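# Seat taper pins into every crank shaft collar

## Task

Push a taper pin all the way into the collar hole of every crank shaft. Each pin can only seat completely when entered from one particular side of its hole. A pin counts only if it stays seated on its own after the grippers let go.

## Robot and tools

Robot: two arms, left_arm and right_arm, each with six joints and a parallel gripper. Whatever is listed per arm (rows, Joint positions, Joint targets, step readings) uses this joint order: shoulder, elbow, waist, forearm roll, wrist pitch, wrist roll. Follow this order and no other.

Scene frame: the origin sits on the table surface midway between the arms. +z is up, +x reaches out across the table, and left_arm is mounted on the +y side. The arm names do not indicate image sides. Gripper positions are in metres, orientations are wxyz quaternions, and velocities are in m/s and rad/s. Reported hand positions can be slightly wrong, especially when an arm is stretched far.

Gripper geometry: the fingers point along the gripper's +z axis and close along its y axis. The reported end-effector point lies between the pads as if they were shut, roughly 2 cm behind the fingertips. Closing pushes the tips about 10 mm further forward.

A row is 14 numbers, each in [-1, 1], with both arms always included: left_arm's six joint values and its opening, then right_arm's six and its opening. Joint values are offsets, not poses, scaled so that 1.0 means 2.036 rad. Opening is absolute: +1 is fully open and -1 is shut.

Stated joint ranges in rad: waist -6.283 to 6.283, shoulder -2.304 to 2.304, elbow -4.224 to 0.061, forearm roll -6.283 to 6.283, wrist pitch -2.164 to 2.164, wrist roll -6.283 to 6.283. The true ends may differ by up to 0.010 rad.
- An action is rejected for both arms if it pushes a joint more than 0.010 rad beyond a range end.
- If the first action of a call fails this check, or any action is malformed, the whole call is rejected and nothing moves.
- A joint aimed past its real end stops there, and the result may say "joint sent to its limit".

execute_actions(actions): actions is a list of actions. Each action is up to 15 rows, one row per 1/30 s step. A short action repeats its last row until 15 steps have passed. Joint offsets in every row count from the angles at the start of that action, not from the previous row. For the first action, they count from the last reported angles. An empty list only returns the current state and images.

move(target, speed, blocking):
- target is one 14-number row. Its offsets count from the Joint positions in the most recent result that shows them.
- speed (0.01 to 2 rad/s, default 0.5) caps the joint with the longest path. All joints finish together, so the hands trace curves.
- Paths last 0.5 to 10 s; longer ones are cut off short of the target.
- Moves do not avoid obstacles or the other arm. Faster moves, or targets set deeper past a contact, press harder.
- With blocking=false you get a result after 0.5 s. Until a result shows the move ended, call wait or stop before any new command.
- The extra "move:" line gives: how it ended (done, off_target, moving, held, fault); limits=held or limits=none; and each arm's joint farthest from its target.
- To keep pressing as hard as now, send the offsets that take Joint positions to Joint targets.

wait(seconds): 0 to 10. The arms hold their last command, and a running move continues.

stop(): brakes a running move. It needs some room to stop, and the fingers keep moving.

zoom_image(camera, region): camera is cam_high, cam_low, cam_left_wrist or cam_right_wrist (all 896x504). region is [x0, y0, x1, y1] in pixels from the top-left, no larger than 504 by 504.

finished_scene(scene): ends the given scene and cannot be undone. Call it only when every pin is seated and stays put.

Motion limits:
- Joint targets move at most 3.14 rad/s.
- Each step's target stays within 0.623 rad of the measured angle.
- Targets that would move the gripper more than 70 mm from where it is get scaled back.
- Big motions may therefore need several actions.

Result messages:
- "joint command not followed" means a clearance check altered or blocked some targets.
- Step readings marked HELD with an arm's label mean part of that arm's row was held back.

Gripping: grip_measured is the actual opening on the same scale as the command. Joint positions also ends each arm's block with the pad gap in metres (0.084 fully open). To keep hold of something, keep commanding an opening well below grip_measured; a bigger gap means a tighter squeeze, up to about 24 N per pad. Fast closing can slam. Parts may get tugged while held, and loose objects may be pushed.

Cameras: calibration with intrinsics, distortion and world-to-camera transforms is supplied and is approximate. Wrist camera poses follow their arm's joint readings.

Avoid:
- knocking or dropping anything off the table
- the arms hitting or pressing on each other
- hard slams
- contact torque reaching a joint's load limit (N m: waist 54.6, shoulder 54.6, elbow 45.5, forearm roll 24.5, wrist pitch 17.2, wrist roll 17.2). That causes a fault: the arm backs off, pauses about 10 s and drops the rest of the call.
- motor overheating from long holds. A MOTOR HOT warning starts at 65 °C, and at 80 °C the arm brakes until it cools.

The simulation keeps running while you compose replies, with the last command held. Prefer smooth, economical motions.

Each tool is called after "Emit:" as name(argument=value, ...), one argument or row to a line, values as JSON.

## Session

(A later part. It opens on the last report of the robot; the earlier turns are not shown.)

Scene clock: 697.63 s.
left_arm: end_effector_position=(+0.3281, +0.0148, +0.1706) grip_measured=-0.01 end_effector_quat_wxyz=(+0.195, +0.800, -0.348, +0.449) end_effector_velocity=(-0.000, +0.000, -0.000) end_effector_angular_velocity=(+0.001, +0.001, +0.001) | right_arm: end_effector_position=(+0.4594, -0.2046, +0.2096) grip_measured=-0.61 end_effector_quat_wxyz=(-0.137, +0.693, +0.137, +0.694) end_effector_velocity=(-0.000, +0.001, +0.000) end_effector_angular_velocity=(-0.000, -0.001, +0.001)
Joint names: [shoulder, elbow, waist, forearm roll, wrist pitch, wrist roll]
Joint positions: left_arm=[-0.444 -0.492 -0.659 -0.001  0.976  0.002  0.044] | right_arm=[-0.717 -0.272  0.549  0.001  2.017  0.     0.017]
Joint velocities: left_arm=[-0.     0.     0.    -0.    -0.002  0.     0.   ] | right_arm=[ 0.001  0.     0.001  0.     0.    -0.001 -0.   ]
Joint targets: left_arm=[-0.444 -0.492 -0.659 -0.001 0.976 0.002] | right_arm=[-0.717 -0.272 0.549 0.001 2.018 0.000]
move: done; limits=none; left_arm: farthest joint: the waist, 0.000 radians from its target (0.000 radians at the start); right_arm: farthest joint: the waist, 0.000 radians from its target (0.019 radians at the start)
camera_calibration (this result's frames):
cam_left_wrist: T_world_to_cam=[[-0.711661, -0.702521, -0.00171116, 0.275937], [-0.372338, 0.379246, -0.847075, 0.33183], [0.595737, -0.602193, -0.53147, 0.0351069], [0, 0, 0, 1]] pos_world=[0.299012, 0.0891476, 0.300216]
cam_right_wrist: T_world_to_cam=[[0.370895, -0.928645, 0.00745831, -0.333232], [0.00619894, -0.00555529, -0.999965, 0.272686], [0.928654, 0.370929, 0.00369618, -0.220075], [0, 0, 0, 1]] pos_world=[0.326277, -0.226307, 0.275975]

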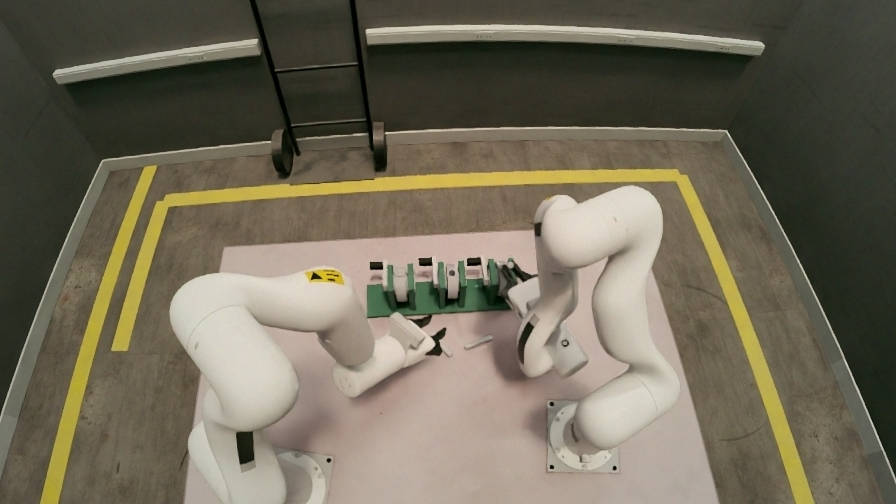

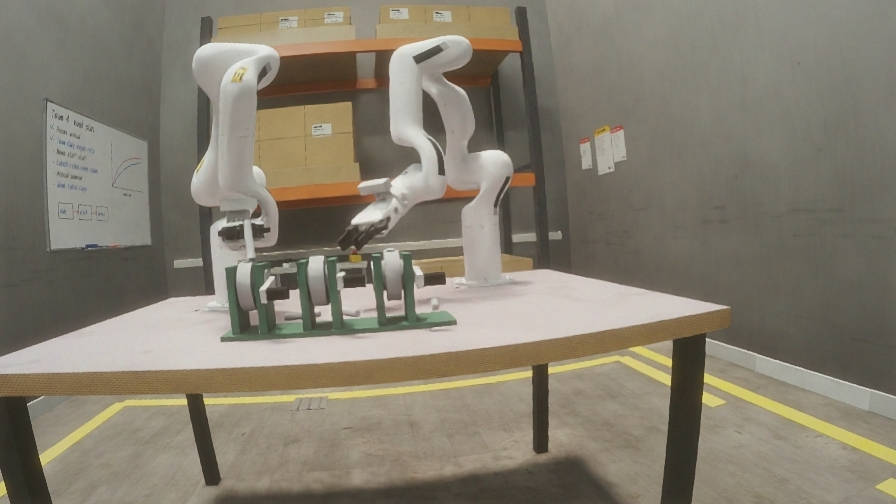

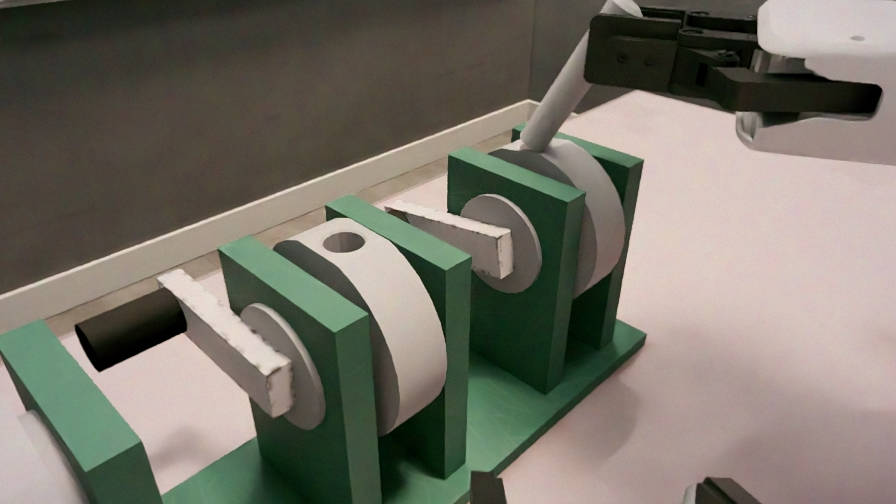

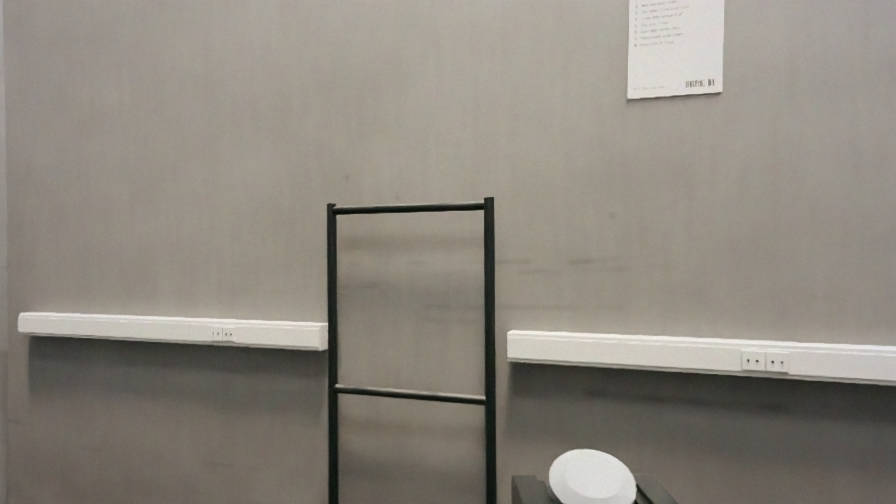

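Emit:
move(
  target=[0,0,0,0,0,0,0,0.15,0,0,0,-0.15,0,-1],
  speed=0.3,
)

Emit:
move(
  target=[0,0,0,0,0,0,0,0.25,-0.089,-0.0123,0,-0.4,0,-1],
  speed=0.6,
)

Emit:
move(
  target=[0,0,0,0,0,0,0,-0.0685,0,0,0,-0.257,0,-1],
  speed=0.4,
)

Scene clock: 719.33 s.
left_arm: end_effector_position=(+0.3281, +0.0148, +0.1706) grip_measured=-0.01 end_effector_quat_wxyz=(+0.195, +0.800, -0.348, +0.449) end_effector_velocity=(+0.001, +0.000, +0.001) end_effector_angular_velocity=(-0.002, -0.001, +0.003) | right_arm: end_effector_position=(+0.4935, -0.1905, +0.2792) grip_measured=-0.61 end_effector_quat_wxyz=(-0.138, +0.693, +0.137, +0.694) end_effector_velocity=(+0.000, +0.000, +0.001) end_effector_angular_velocity=(+0.001, -0.002, -0.000)
Joint names: [shoulder, elbow, waist, forearm roll, wrist pitch, wrist roll]
Joint positions: left_arm=[-0.444 -0.492 -0.659 -0.001  0.976  0.002  0.044] | right_arm=[-0.412 -0.272  0.549  0.001  1.712  0.     0.017]
Joint velocities: left_arm=[ 0.001 -0.     0.001 -0.002  0.001 -0.     0.   ] | right_arm=[ 0.001 -0.001 -0.     0.     0.001  0.    -0.   ]
Joint targets: left_arm=[-0.444 -0.492 -0.659 -0.001 0.976 0.002] | right_arm=[-0.411 -0.272 0.549 0.001 1.712 0.000]
move: done; limits=none; left_arm: farthest joint: the waist, 0.000 radians from its target (0.000 radians at the start); right_arm: farthest joint: the waist, 0.000 radians from its target (0.000 radians at the start)
camera_calibration (this result's frames):
cam_left_wrist: T_world_to_cam=[[-0.711661, -0.702521, -0.00171113, 0.275937], [-0.372338, 0.379246, -0.847075, 0.33183], [0.595737, -0.602193, -0.53147, 0.0351069], [0, 0, 0, 1]] pos_world=[0.299012, 0.0891476, 0.300216]
cam_right_wrist: T_world_to_cam=[[0.370785, -0.928692, 0.00706456, -0.333172], [0.0056149, -0.00536499, -0.99997, 0.342498], [0.928702, 0.370813, 0.00322526, -0.257128], [0, 0, 0, 1]] pos_world=[0.360407, -0.21223, 0.345671]

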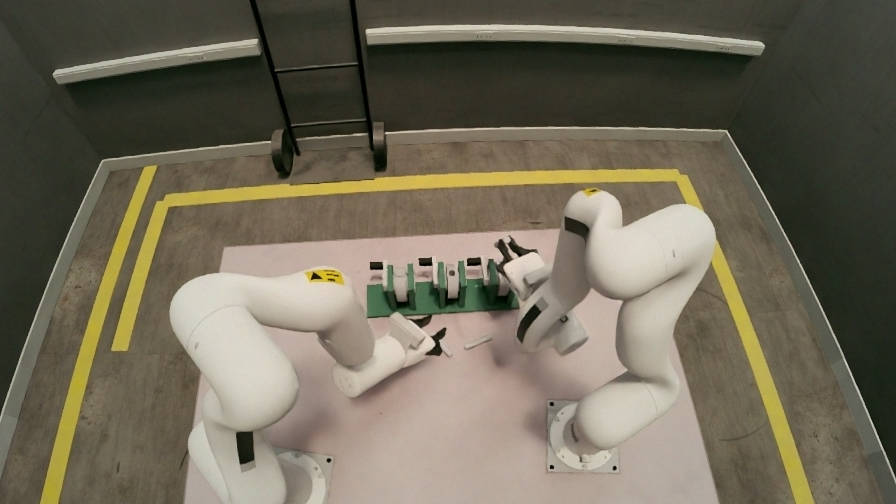

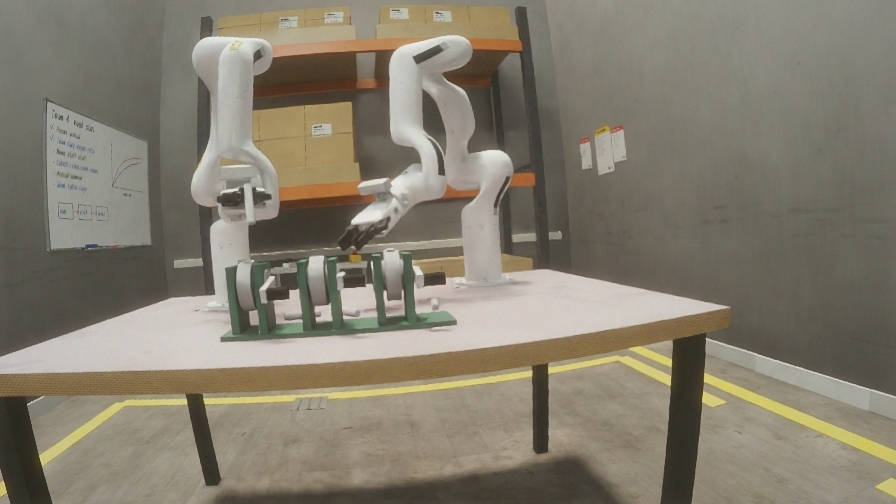

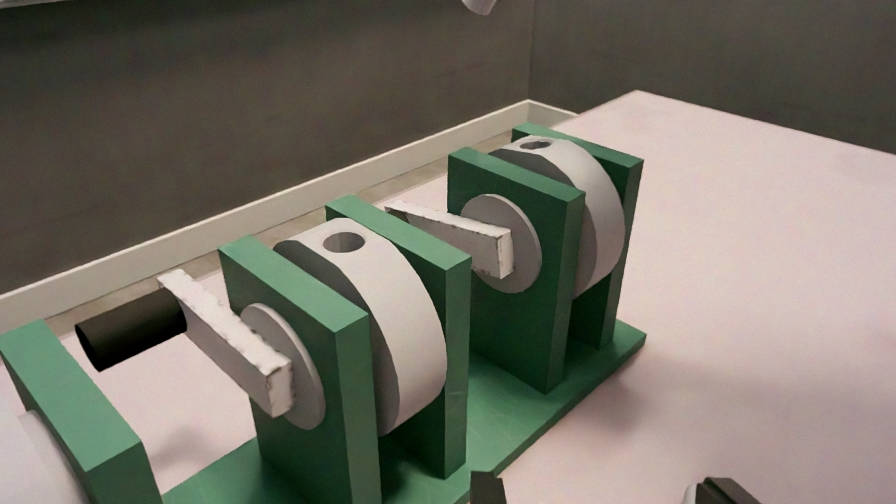

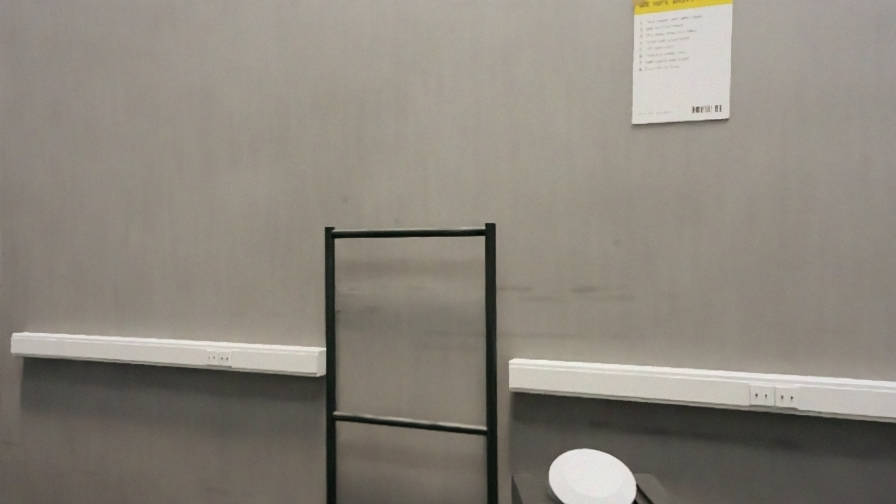

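Scene clock: 721.17 s.
left_arm: end_effector_position=(+0.3281, +0.0148, +0.1706) grip_measured=-0.01 end_effector_quat_wxyz=(+0.195, +0.800, -0.348, +0.449) end_effector_velocity=(+0.000, +0.001, -0.001) end_effector_angular_velocity=(+0.001, +0.001, +0.001) | right_arm: end_effector_position=(+0.5593, -0.1783, +0.4374) grip_measured=-0.61 end_effector_quat_wxyz=(-0.121, +0.737, +0.136, +0.651) end_effector_velocity=(+0.001, -0.000, +0.002) end_effector_angular_velocity=(+0.002, -0.002, -0.001)
Joint names: [shoulder, elbow, waist, forearm roll, wrist pitch, wrist roll]
Joint positions: left_arm=[-0.444 -0.492 -0.659 -0.001  0.976  0.002  0.044] | right_arm=[ 0.097 -0.453  0.524  0.001  0.898  0.     0.017]
Joint velocities: left_arm=[-0.002  0.     0.001 -0.     0.    -0.     0.   ] | right_arm=[ 0.003 -0.002 -0.     0.    -0.002  0.001  0.   ]
Joint targets: left_arm=[-0.444 -0.492 -0.659 -0.001 0.976 0.002] | right_arm=[0.097 -0.453 0.524 0.001 0.898 0.000]
move: done; limits=none; left_arm: farthest joint: the waist, 0.000 radians from its target (0.000 radians at the start); right_arm: farthest joint: the waist, 0.000 radians from its target (0.025 radians at the start)
camera_calibration (this result's frames):
cam_left_wrist: T_world_to_cam=[[-0.711661, -0.702521, -0.00171112, 0.275937], [-0.372338, 0.379246, -0.847075, 0.33183], [0.595737, -0.602193, -0.53147, 0.0351069], [0, 0, 0, 1]] pos_world=[0.299012, 0.0891476, 0.300216]
cam_right_wrist: T_world_to_cam=[[0.348486, -0.937284, 0.00748384, -0.336547], [-0.111106, -0.0492351, -0.992588, 0.554645], [0.930706, 0.345072, -0.121296, -0.274465], [0, 0, 0, 1]] pos_world=[0.434352, -0.193422, 0.519762]

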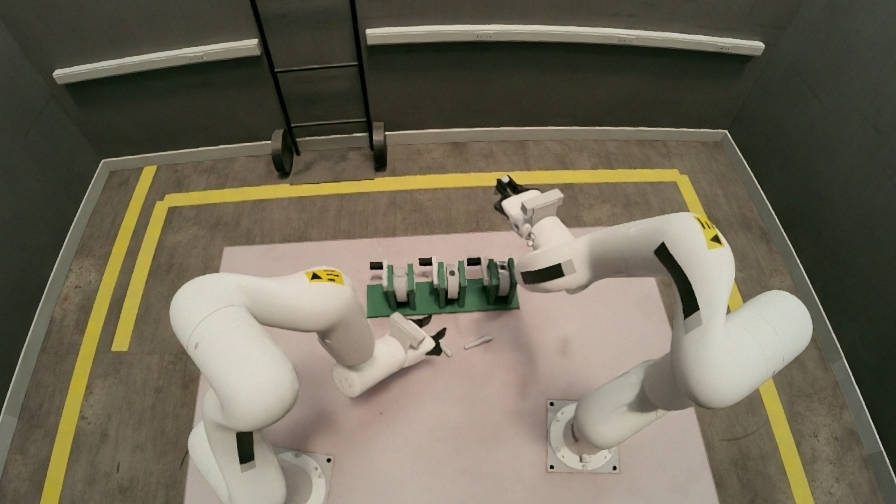

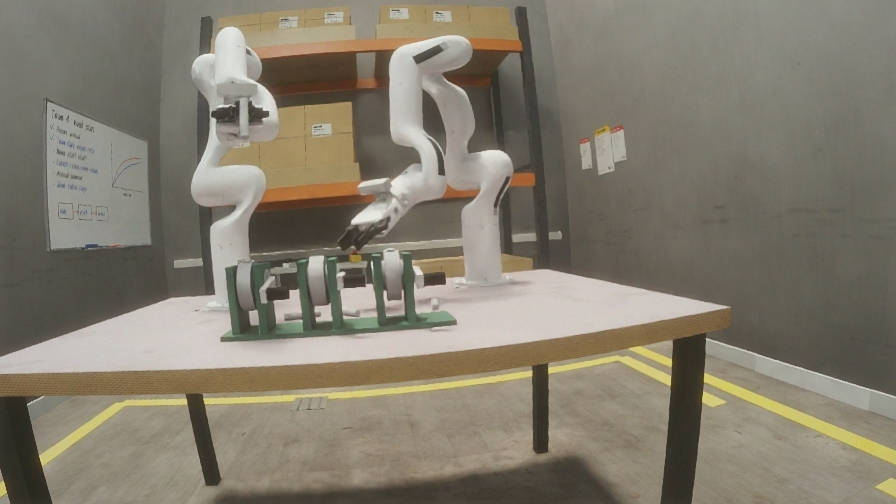

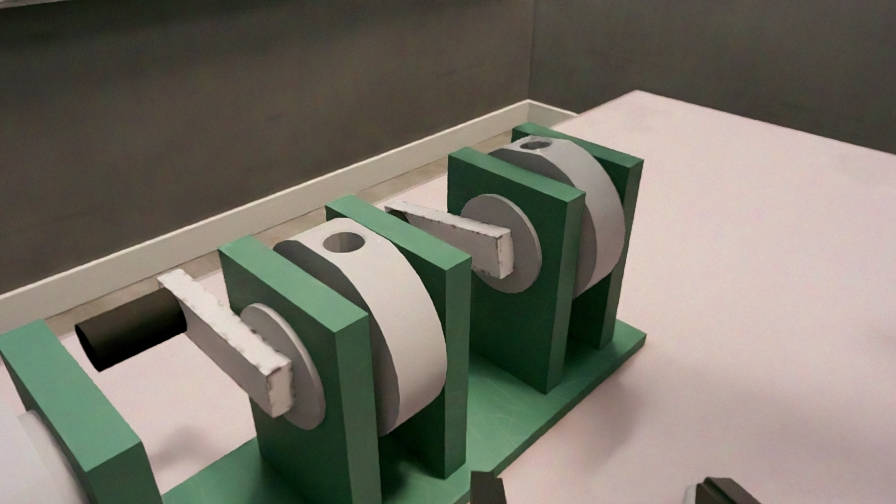

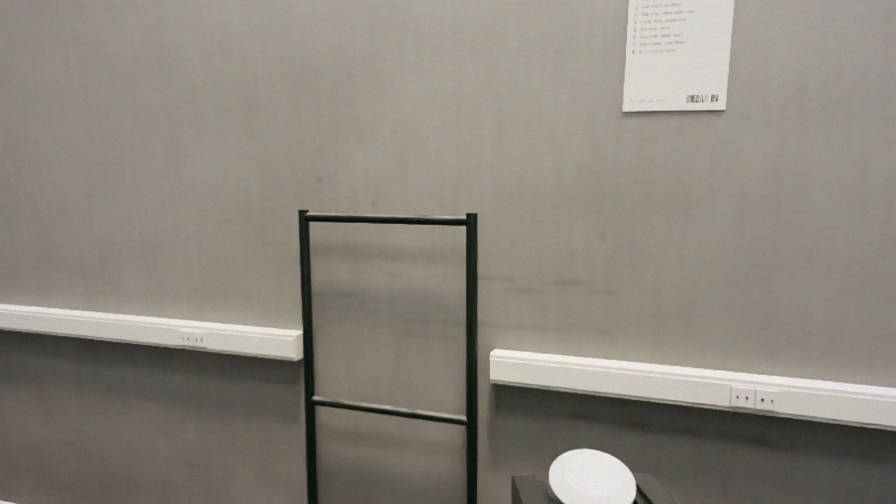

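Scene clock: 722.87 s.
left_arm: end_effector_position=(+0.3281, +0.0148, +0.1706) grip_measured=-0.01 end_effector_quat_wxyz=(+0.195, +0.800, -0.348, +0.449) end_effector_velocity=(+0.000, +0.000, +0.000) end_effector_angular_velocity=(+0.000, +0.001, +0.001) | right_arm: end_effector_position=(+0.5048, -0.1991, +0.2502) grip_measured=-0.61 end_effector_quat_wxyz=(-0.070, +0.908, +0.168, +0.376) end_effector_velocity=(-0.001, +0.000, -0.001) end_effector_angular_velocity=(-0.002, +0.004, +0.001)
Joint names: [shoulder, elbow, waist, forearm roll, wrist pitch, wrist roll]
Joint positions: left_arm=[-0.444 -0.492 -0.659 -0.001  0.976  0.002  0.044] | right_arm=[-0.042 -0.453  0.524  0.001  0.375  0.     0.017]
Joint velocities: left_arm=[ 0.001  0.     0.    -0.001 -0.001 -0.     0.   ] | right_arm=[-0.     0.     0.001  0.    -0.004 -0.    -0.   ]
Joint targets: left_arm=[-0.444 -0.492 -0.659 -0.001 0.976 0.002] | right_arm=[-0.043 -0.453 0.524 0.001 0.375 0.000]
move: done; limits=none; left_arm: farthest joint: the waist, 0.000 radians from its target (0.000 radians at the start); right_arm: farthest joint: the waist, 0.000 radians from its target (0.000 radians at the start)
camera_calibration (this result's frames):
cam_left_wrist: T_world_to_cam=[[-0.711661, -0.702521, -0.00171119, 0.275937], [-0.372338, 0.379246, -0.847075, 0.33183], [0.595737, -0.602193, -0.53147, 0.035107], [0, 0, 0, 1]] pos_world=[0.299012, 0.0891476, 0.300216]
cam_right_wrist: T_world_to_cam=[[0.355107, -0.934747, 0.0121616, -0.339675], [-0.656841, -0.258746, -0.708245, 0.524341], [0.665176, 0.243514, -0.705862, 0.0207885], [0, 0, 0, 1]] pos_world=[0.451201, -0.186902, 0.390166]

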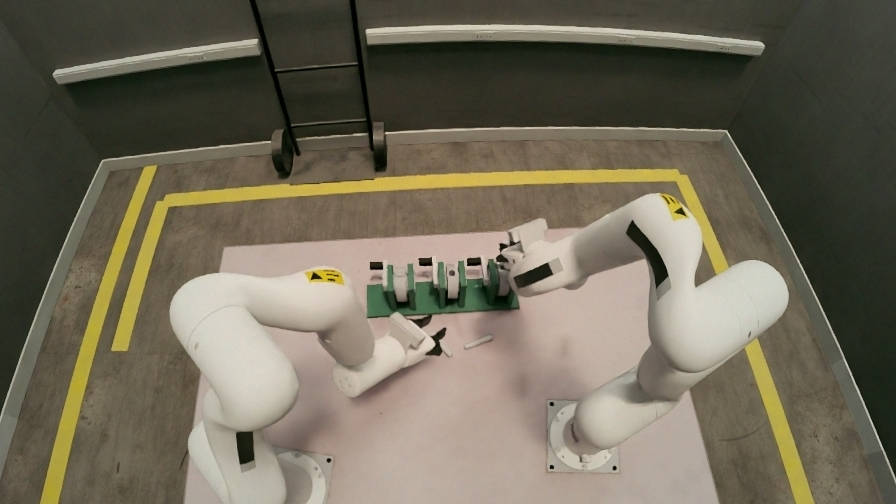

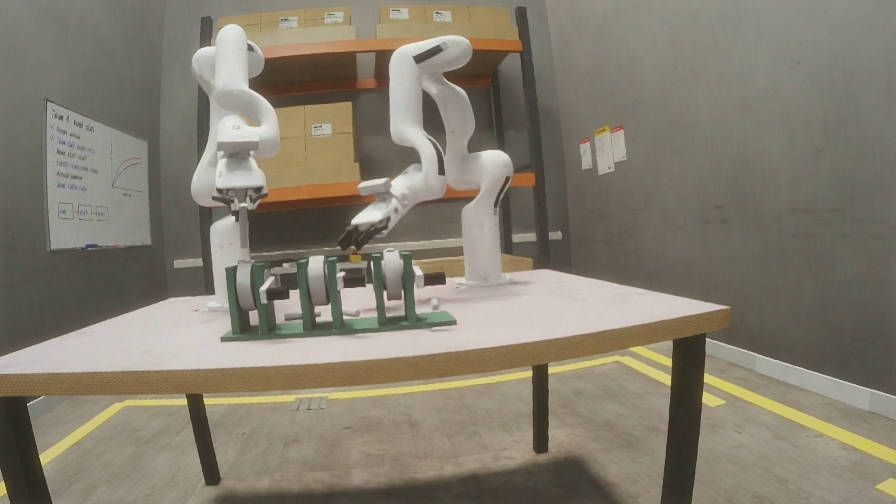

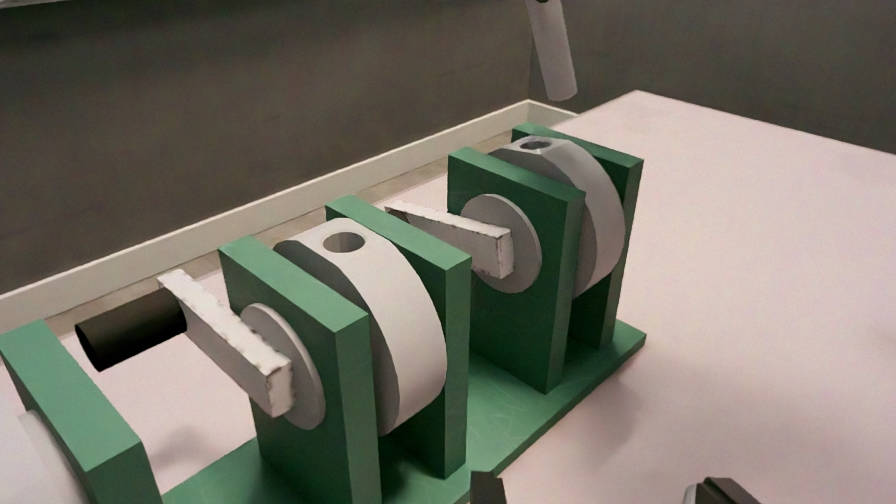

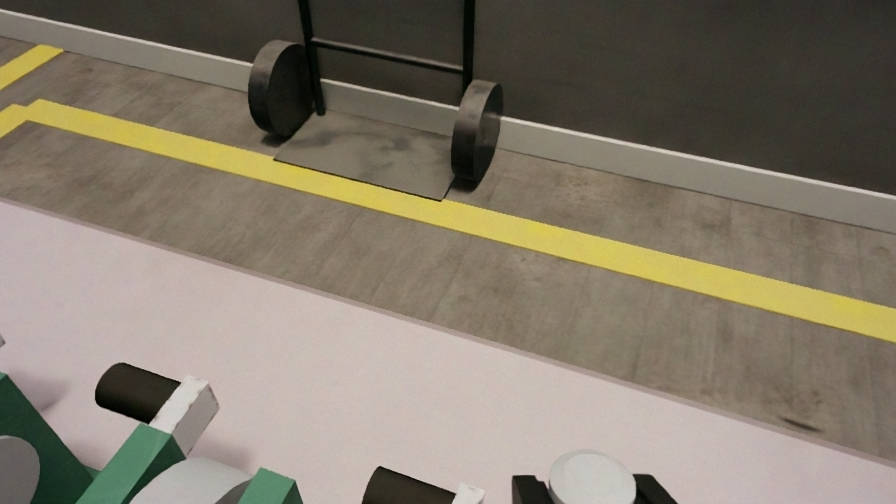

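Emit:
move(
  target=[0,0,0,0,0,0,0,-0.044,0.031,0,0,0.1435,0,-1],
  speed=0.2,
)

Emit:
zoom_image(
  camera="cam_low",
  region=[210,210,290,290],
)

Emit:
zoom_image(
  camera="cam_left_wrist",
  region=[450,0,650,200],
)

Scene clock: 740.27 s.
left_arm: end_effector_position=(+0.3281, +0.0148, +0.1706) grip_measured=-0.01 end_effector_quat_wxyz=(+0.195, +0.800, -0.348, +0.449) end_effector_velocity=(-0.000, -0.000, +0.001) end_effector_angular_velocity=(-0.001, -0.001, -0.000) | right_arm: end_effector_position=(+0.5079, -0.1980, +0.2300) grip_measured=-0.61 end_effector_quat_wxyz=(-0.081, +0.880, +0.163, +0.439) end_effector_velocity=(-0.001, +0.000, -0.001) end_effector_angular_velocity=(-0.002, +0.003, +0.002)
Joint names: [shoulder, elbow, waist, forearm roll, wrist pitch, wrist roll]
Joint positions: left_arm=[-0.444 -0.492 -0.659 -0.001  0.976  0.002  0.044] | right_arm=[-0.132 -0.39   0.524  0.001  0.667  0.     0.017]
Joint velocities: left_arm=[ 0.002  0.001 -0.    -0.    -0.     0.    -0.   ] | right_arm=[-0.001  0.001  0.001 -0.    -0.001 -0.    -0.   ]
Joint targets: left_arm=[-0.444 -0.492 -0.659 -0.001 0.976 0.002] | right_arm=[-0.132 -0.390 0.524 0.001 0.667 0.000]
move: done; limits=none; left_arm: farthest joint: the waist, 0.000 radians from its target (0.000 radians at the start); right_arm: farthest joint: the waist, 0.000 radians from its target (0.000 radians at the start)
camera_calibration (this result's frames):
cam_left_wrist: T_world_to_cam=[[-0.711661, -0.702521, -0.00171124, 0.275937], [-0.372338, 0.379246, -0.847075, 0.33183], [0.595737, -0.602193, -0.53147, 0.0351069], [0, 0, 0, 1]] pos_world=[0.299012, 0.0891477, 0.300216]
cam_right_wrist: T_world_to_cam=[[0.353419, -0.93539, 0.0118218, -0.338692], [-0.558409, -0.221089, -0.799562, 0.490841], [0.750516, 0.275979, -0.600468, -0.0569635], [0, 0, 0, 1]] pos_world=[0.436543, -0.192569, 0.362257]

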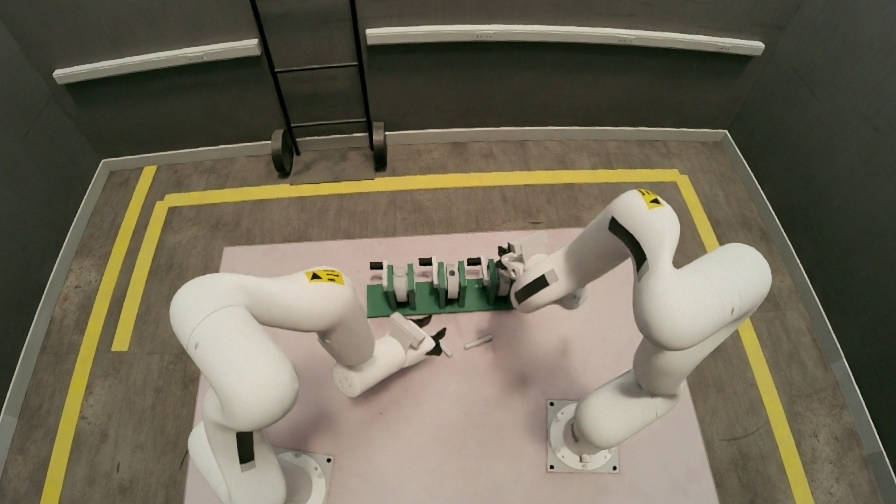

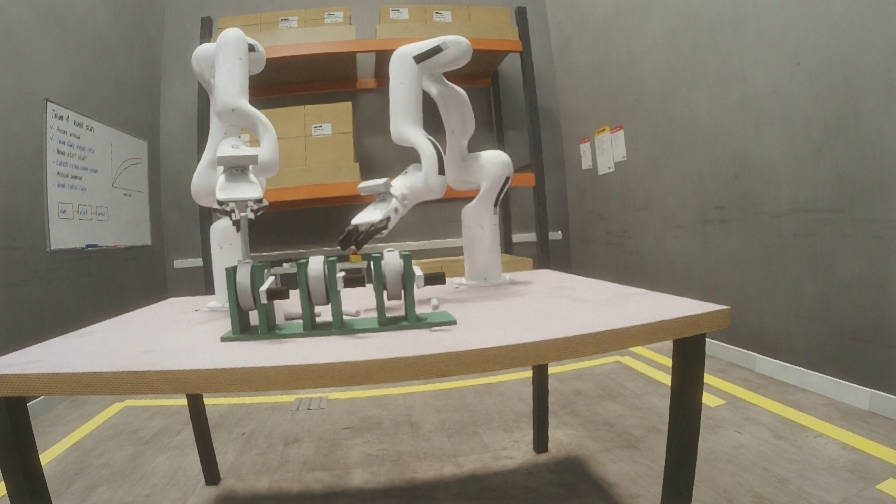

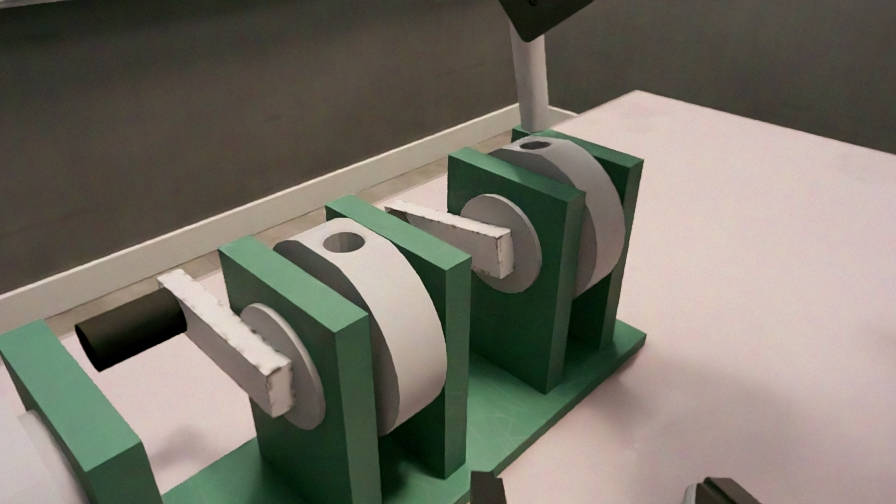

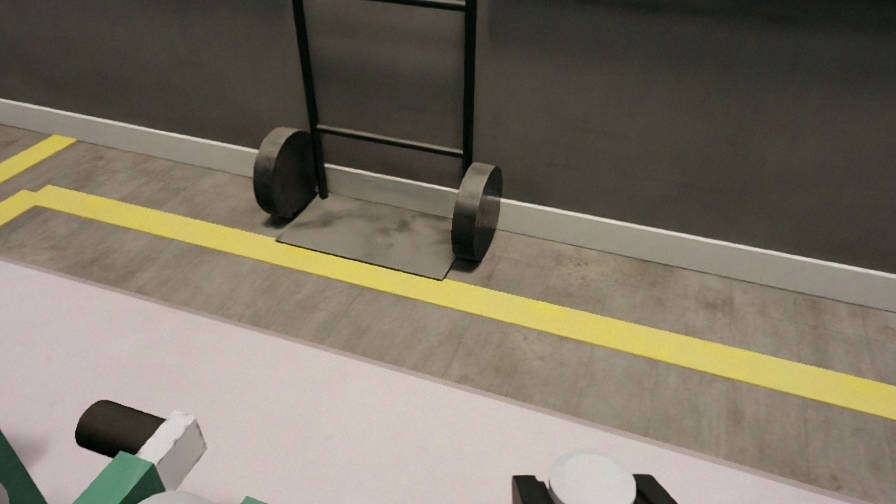

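Region (210, 210, 290, 290) of cam_low's 896x504 image, scaled by 6.300, with more detail than that image has.

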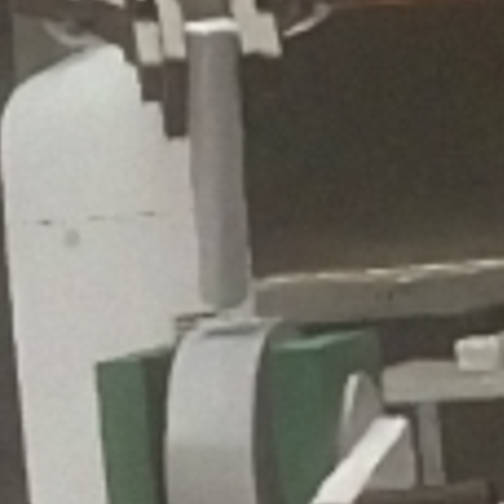

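Region (450, 0, 650, 200) of cam_left_wrist's 896x504 image, scaled by 2.520, with more detail than that image has.

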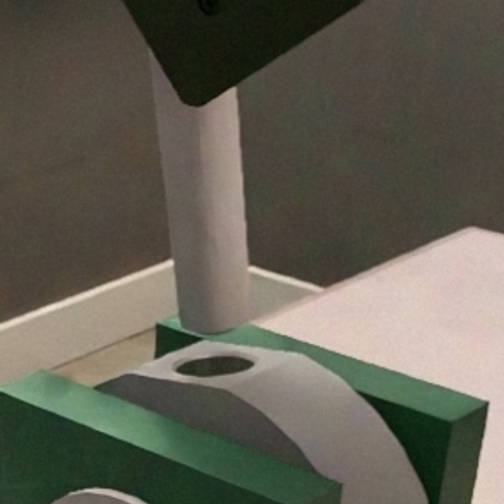

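Emit:
move(
  target=[0,0,0,0,0,0,0,-0.014,0.001,0.002,0,0.015,0,-1],
  speed=0.02,
)

Emit:
zoom_image(
  camera="cam_low",
  region=[210,210,290,290],
)

Emit:
zoom_image(
  camera="cam_left_wrist",
  region=[450,0,650,200],
)

Scene clock: 752.47 s.
left_arm: end_effector_position=(+0.3281, +0.0148, +0.1706) grip_measured=-0.01 end_effector_quat_wxyz=(+0.195, +0.800, -0.348, +0.449) end_effector_velocity=(-0.000, -0.000, +0.000) end_effector_angular_velocity=(+0.000, +0.000, -0.000) | right_arm: end_effector_position=(+0.5067, -0.1963, +0.2208) grip_measured=-0.61 end_effector_quat_wxyz=(-0.082, +0.880, +0.164, +0.439) end_effector_velocity=(-0.000, +0.000, -0.000) end_effector_angular_velocity=(-0.000, +0.001, +0.000)
Joint names: [shoulder, elbow, waist, forearm roll, wrist pitch, wrist roll]
Joint positions: left_arm=[-0.444 -0.492 -0.659 -0.001  0.976  0.002  0.044] | right_arm=[-0.16  -0.388  0.528  0.001  0.698  0.     0.017]
Joint velocities: left_arm=[ 0.001 -0.    -0.    -0.    -0.001 -0.     0.   ] | right_arm=[ 0.    -0.     0.    -0.    -0.001  0.     0.   ]
Joint targets: left_arm=[-0.444 -0.492 -0.659 -0.001 0.976 0.002] | right_arm=[-0.160 -0.388 0.528 0.001 0.698 0.000]
move: done; limits=none; left_arm: farthest joint: the waist, 0.000 radians from its target (0.000 radians at the start); right_arm: farthest joint: the waist, 0.000 radians from its target (0.004 radians at the start)
camera_calibration (this result's frames):
cam_left_wrist: T_world_to_cam=[[-0.711661, -0.702521, -0.00171125, 0.275937], [-0.372339, 0.379246, -0.847075, 0.33183], [0.595737, -0.602193, -0.53147, 0.035107], [0, 0, 0, 1]] pos_world=[0.299012, 0.0891477, 0.300216]
cam_right_wrist: T_world_to_cam=[[0.357211, -0.933948, 0.0118623, -0.338209], [-0.55748, -0.223378, -0.799574, 0.482282], [0.74941, 0.279004, -0.600451, -0.0608812], [0, 0, 0, 1]] pos_world=[0.4353, -0.191153, 0.353076]

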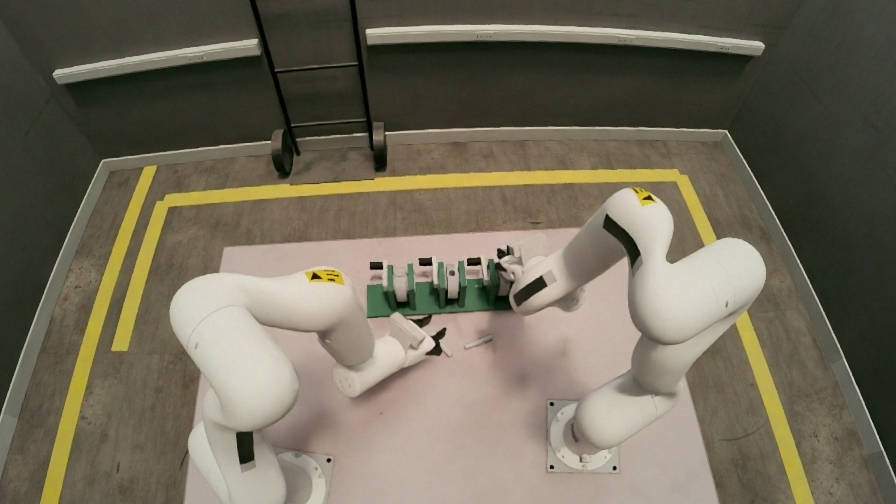

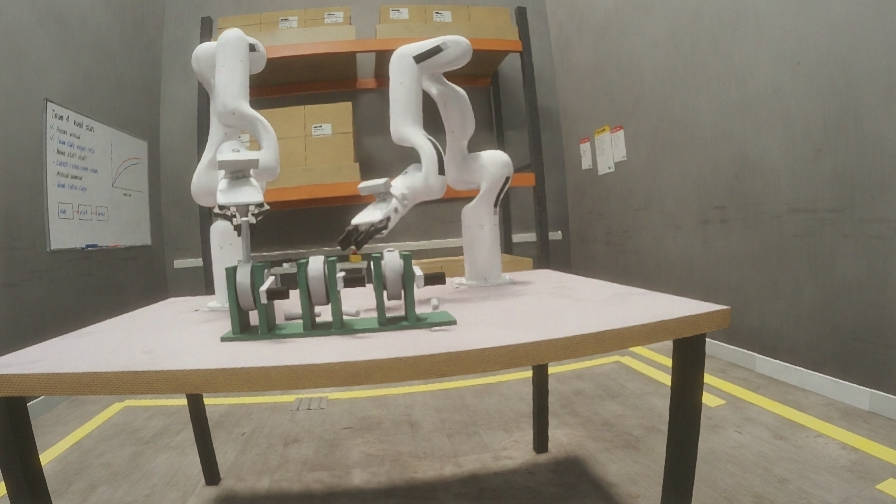

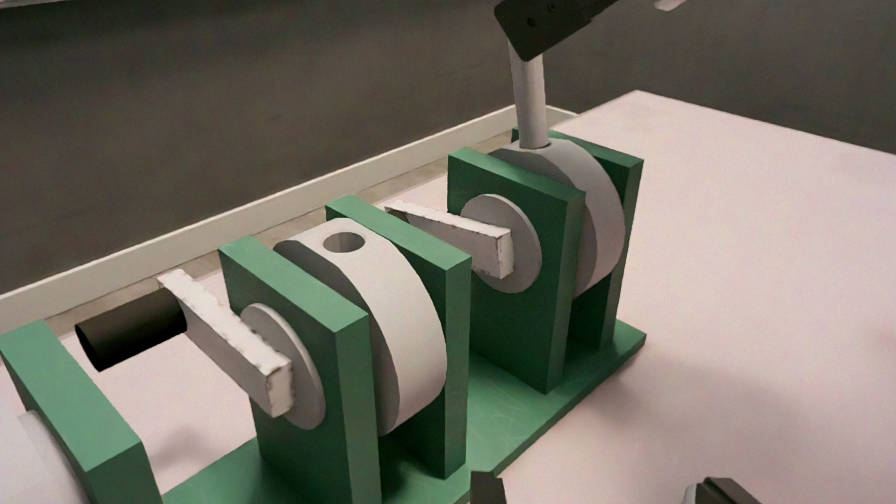

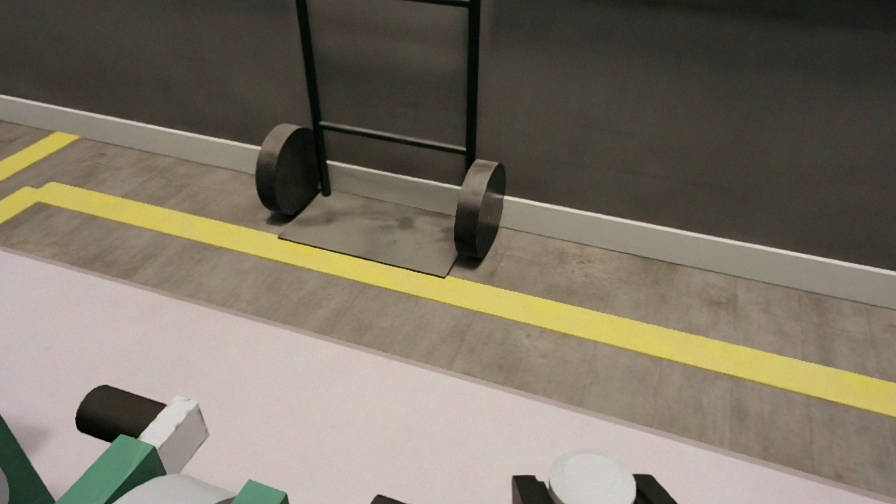

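Region (210, 210, 290, 290) of cam_low's 896x504 image, scaled by 6.300, with more detail than that image has.

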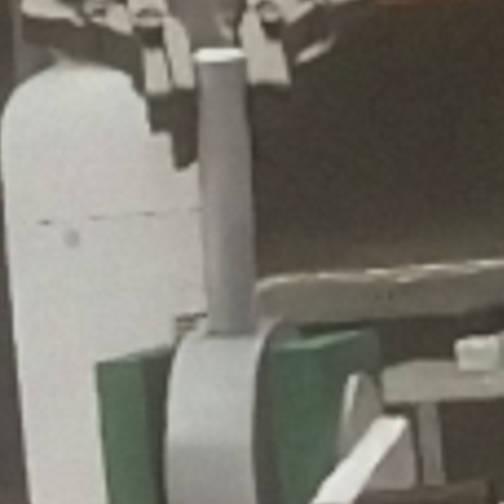

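Region (450, 0, 650, 200) of cam_left_wrist's 896x504 image, scaled by 2.520, with more detail than that image has.

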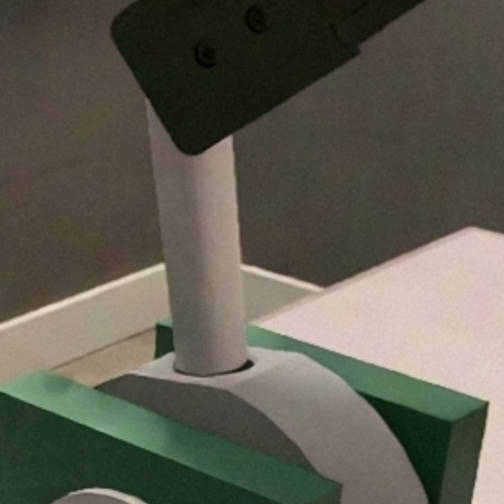

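Emit:
move(
  target=[0,0,0,0,0,0,0,-0.022,0.004,0.001,0,0.026,0,-1],
  speed=0.02,
)

Scene clock: 761.17 s.
left_arm: end_effector_position=(+0.3281, +0.0148, +0.1706) grip_measured=-0.01 end_effector_quat_wxyz=(+0.195, +0.800, -0.348, +0.449) end_effector_velocity=(+0.000, +0.000, -0.001) end_effector_angular_velocity=(+0.001, +0.001, +0.002) | right_arm: end_effector_position=(+0.5033, -0.1966, +0.2054) grip_measured=-0.61 end_effector_quat_wxyz=(-0.083, +0.879, +0.165, +0.439) end_effector_velocity=(+0.000, +0.000, +0.001) end_effector_angular_velocity=(+0.001, -0.002, +0.001)
Joint names: [shoulder, elbow, waist, forearm roll, wrist pitch, wrist roll]
Joint positions: left_arm=[-0.444 -0.492 -0.659 -0.001  0.976  0.002  0.044] | right_arm=[-0.205 -0.38   0.53   0.001  0.751  0.     0.017]
Joint velocities: left_arm=[-0.001 -0.     0.    -0.002  0.     0.    -0.   ] | right_arm=[ 0.001 -0.     0.    -0.     0.     0.001  0.   ]
Joint targets: left_arm=[-0.444 -0.492 -0.659 -0.001 0.976 0.002] | right_arm=[-0.205 -0.380 0.530 0.001 0.750 0.000]
move: done; limits=none; left_arm: farthest joint: the waist, 0.000 radians from its target (0.000 radians at the start); right_arm: farthest joint: the waist, 0.000 radians from its target (0.002 radians at the start)
camera_calibration (this result's frames):
cam_left_wrist: T_world_to_cam=[[-0.711661, -0.702521, -0.00171133, 0.275937], [-0.372338, 0.379246, -0.847075, 0.33183], [0.595737, -0.602193, -0.53147, 0.0351069], [0, 0, 0, 1]] pos_world=[0.299012, 0.0891477, 0.300216]
cam_right_wrist: T_world_to_cam=[[0.359031, -0.933249, 0.0119547, -0.337877], [-0.556899, -0.224489, -0.799668, 0.467505], [0.748973, 0.280448, -0.600324, -0.0670131], [0, 0, 0, 1]] pos_world=[0.431852, -0.19158, 0.337658]

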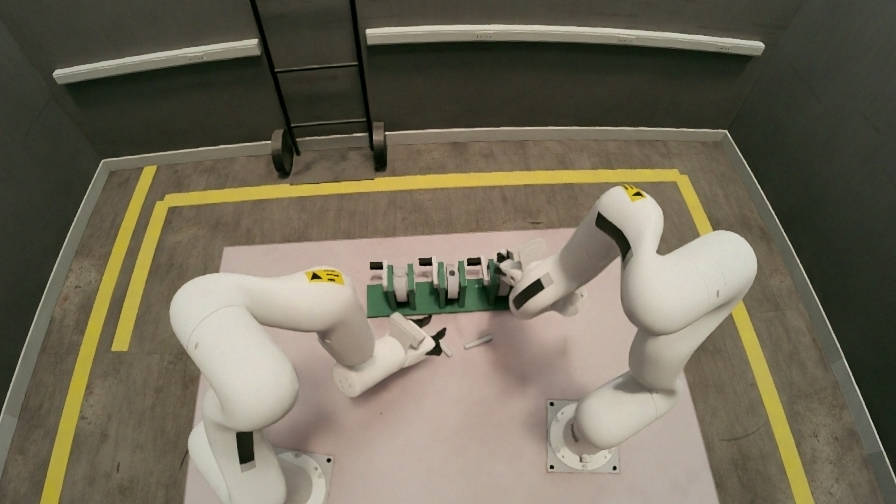

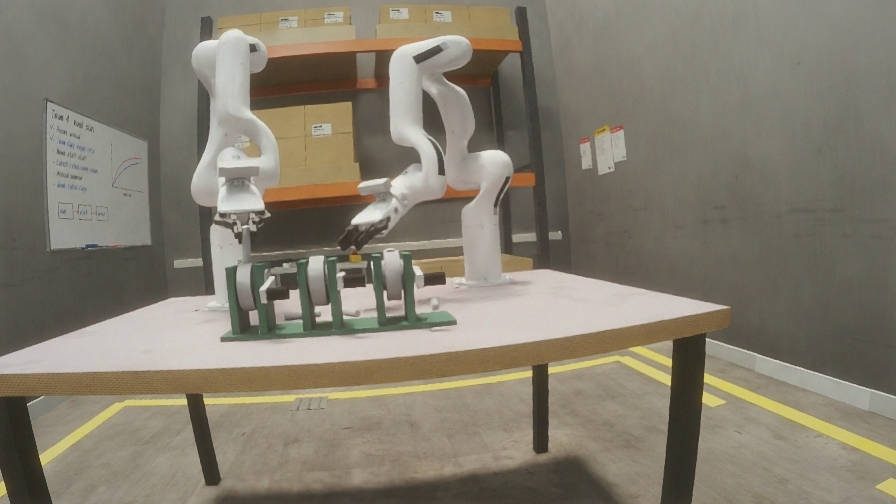

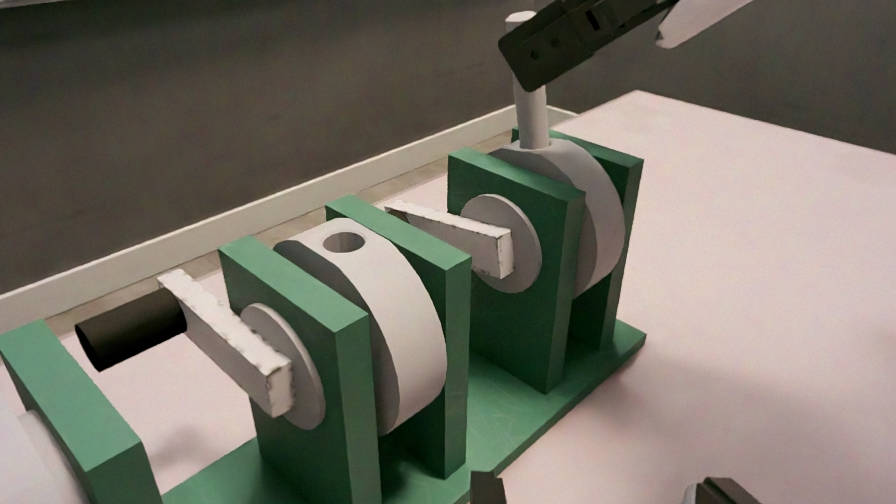

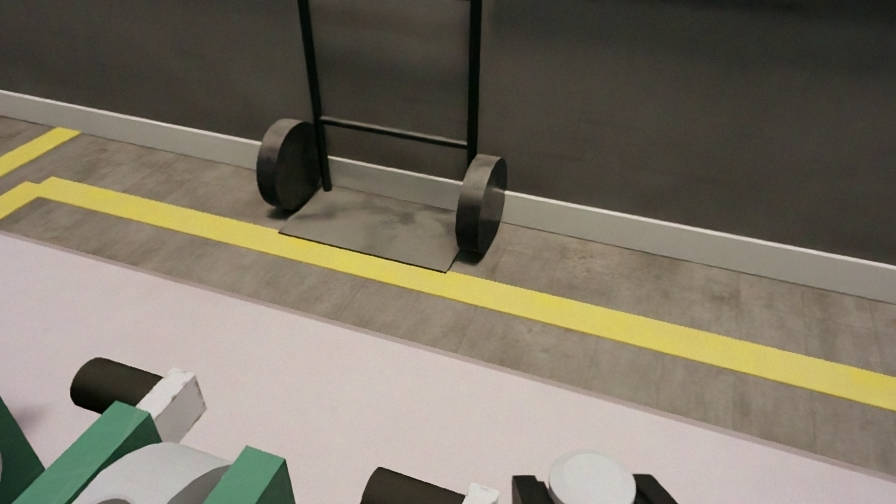

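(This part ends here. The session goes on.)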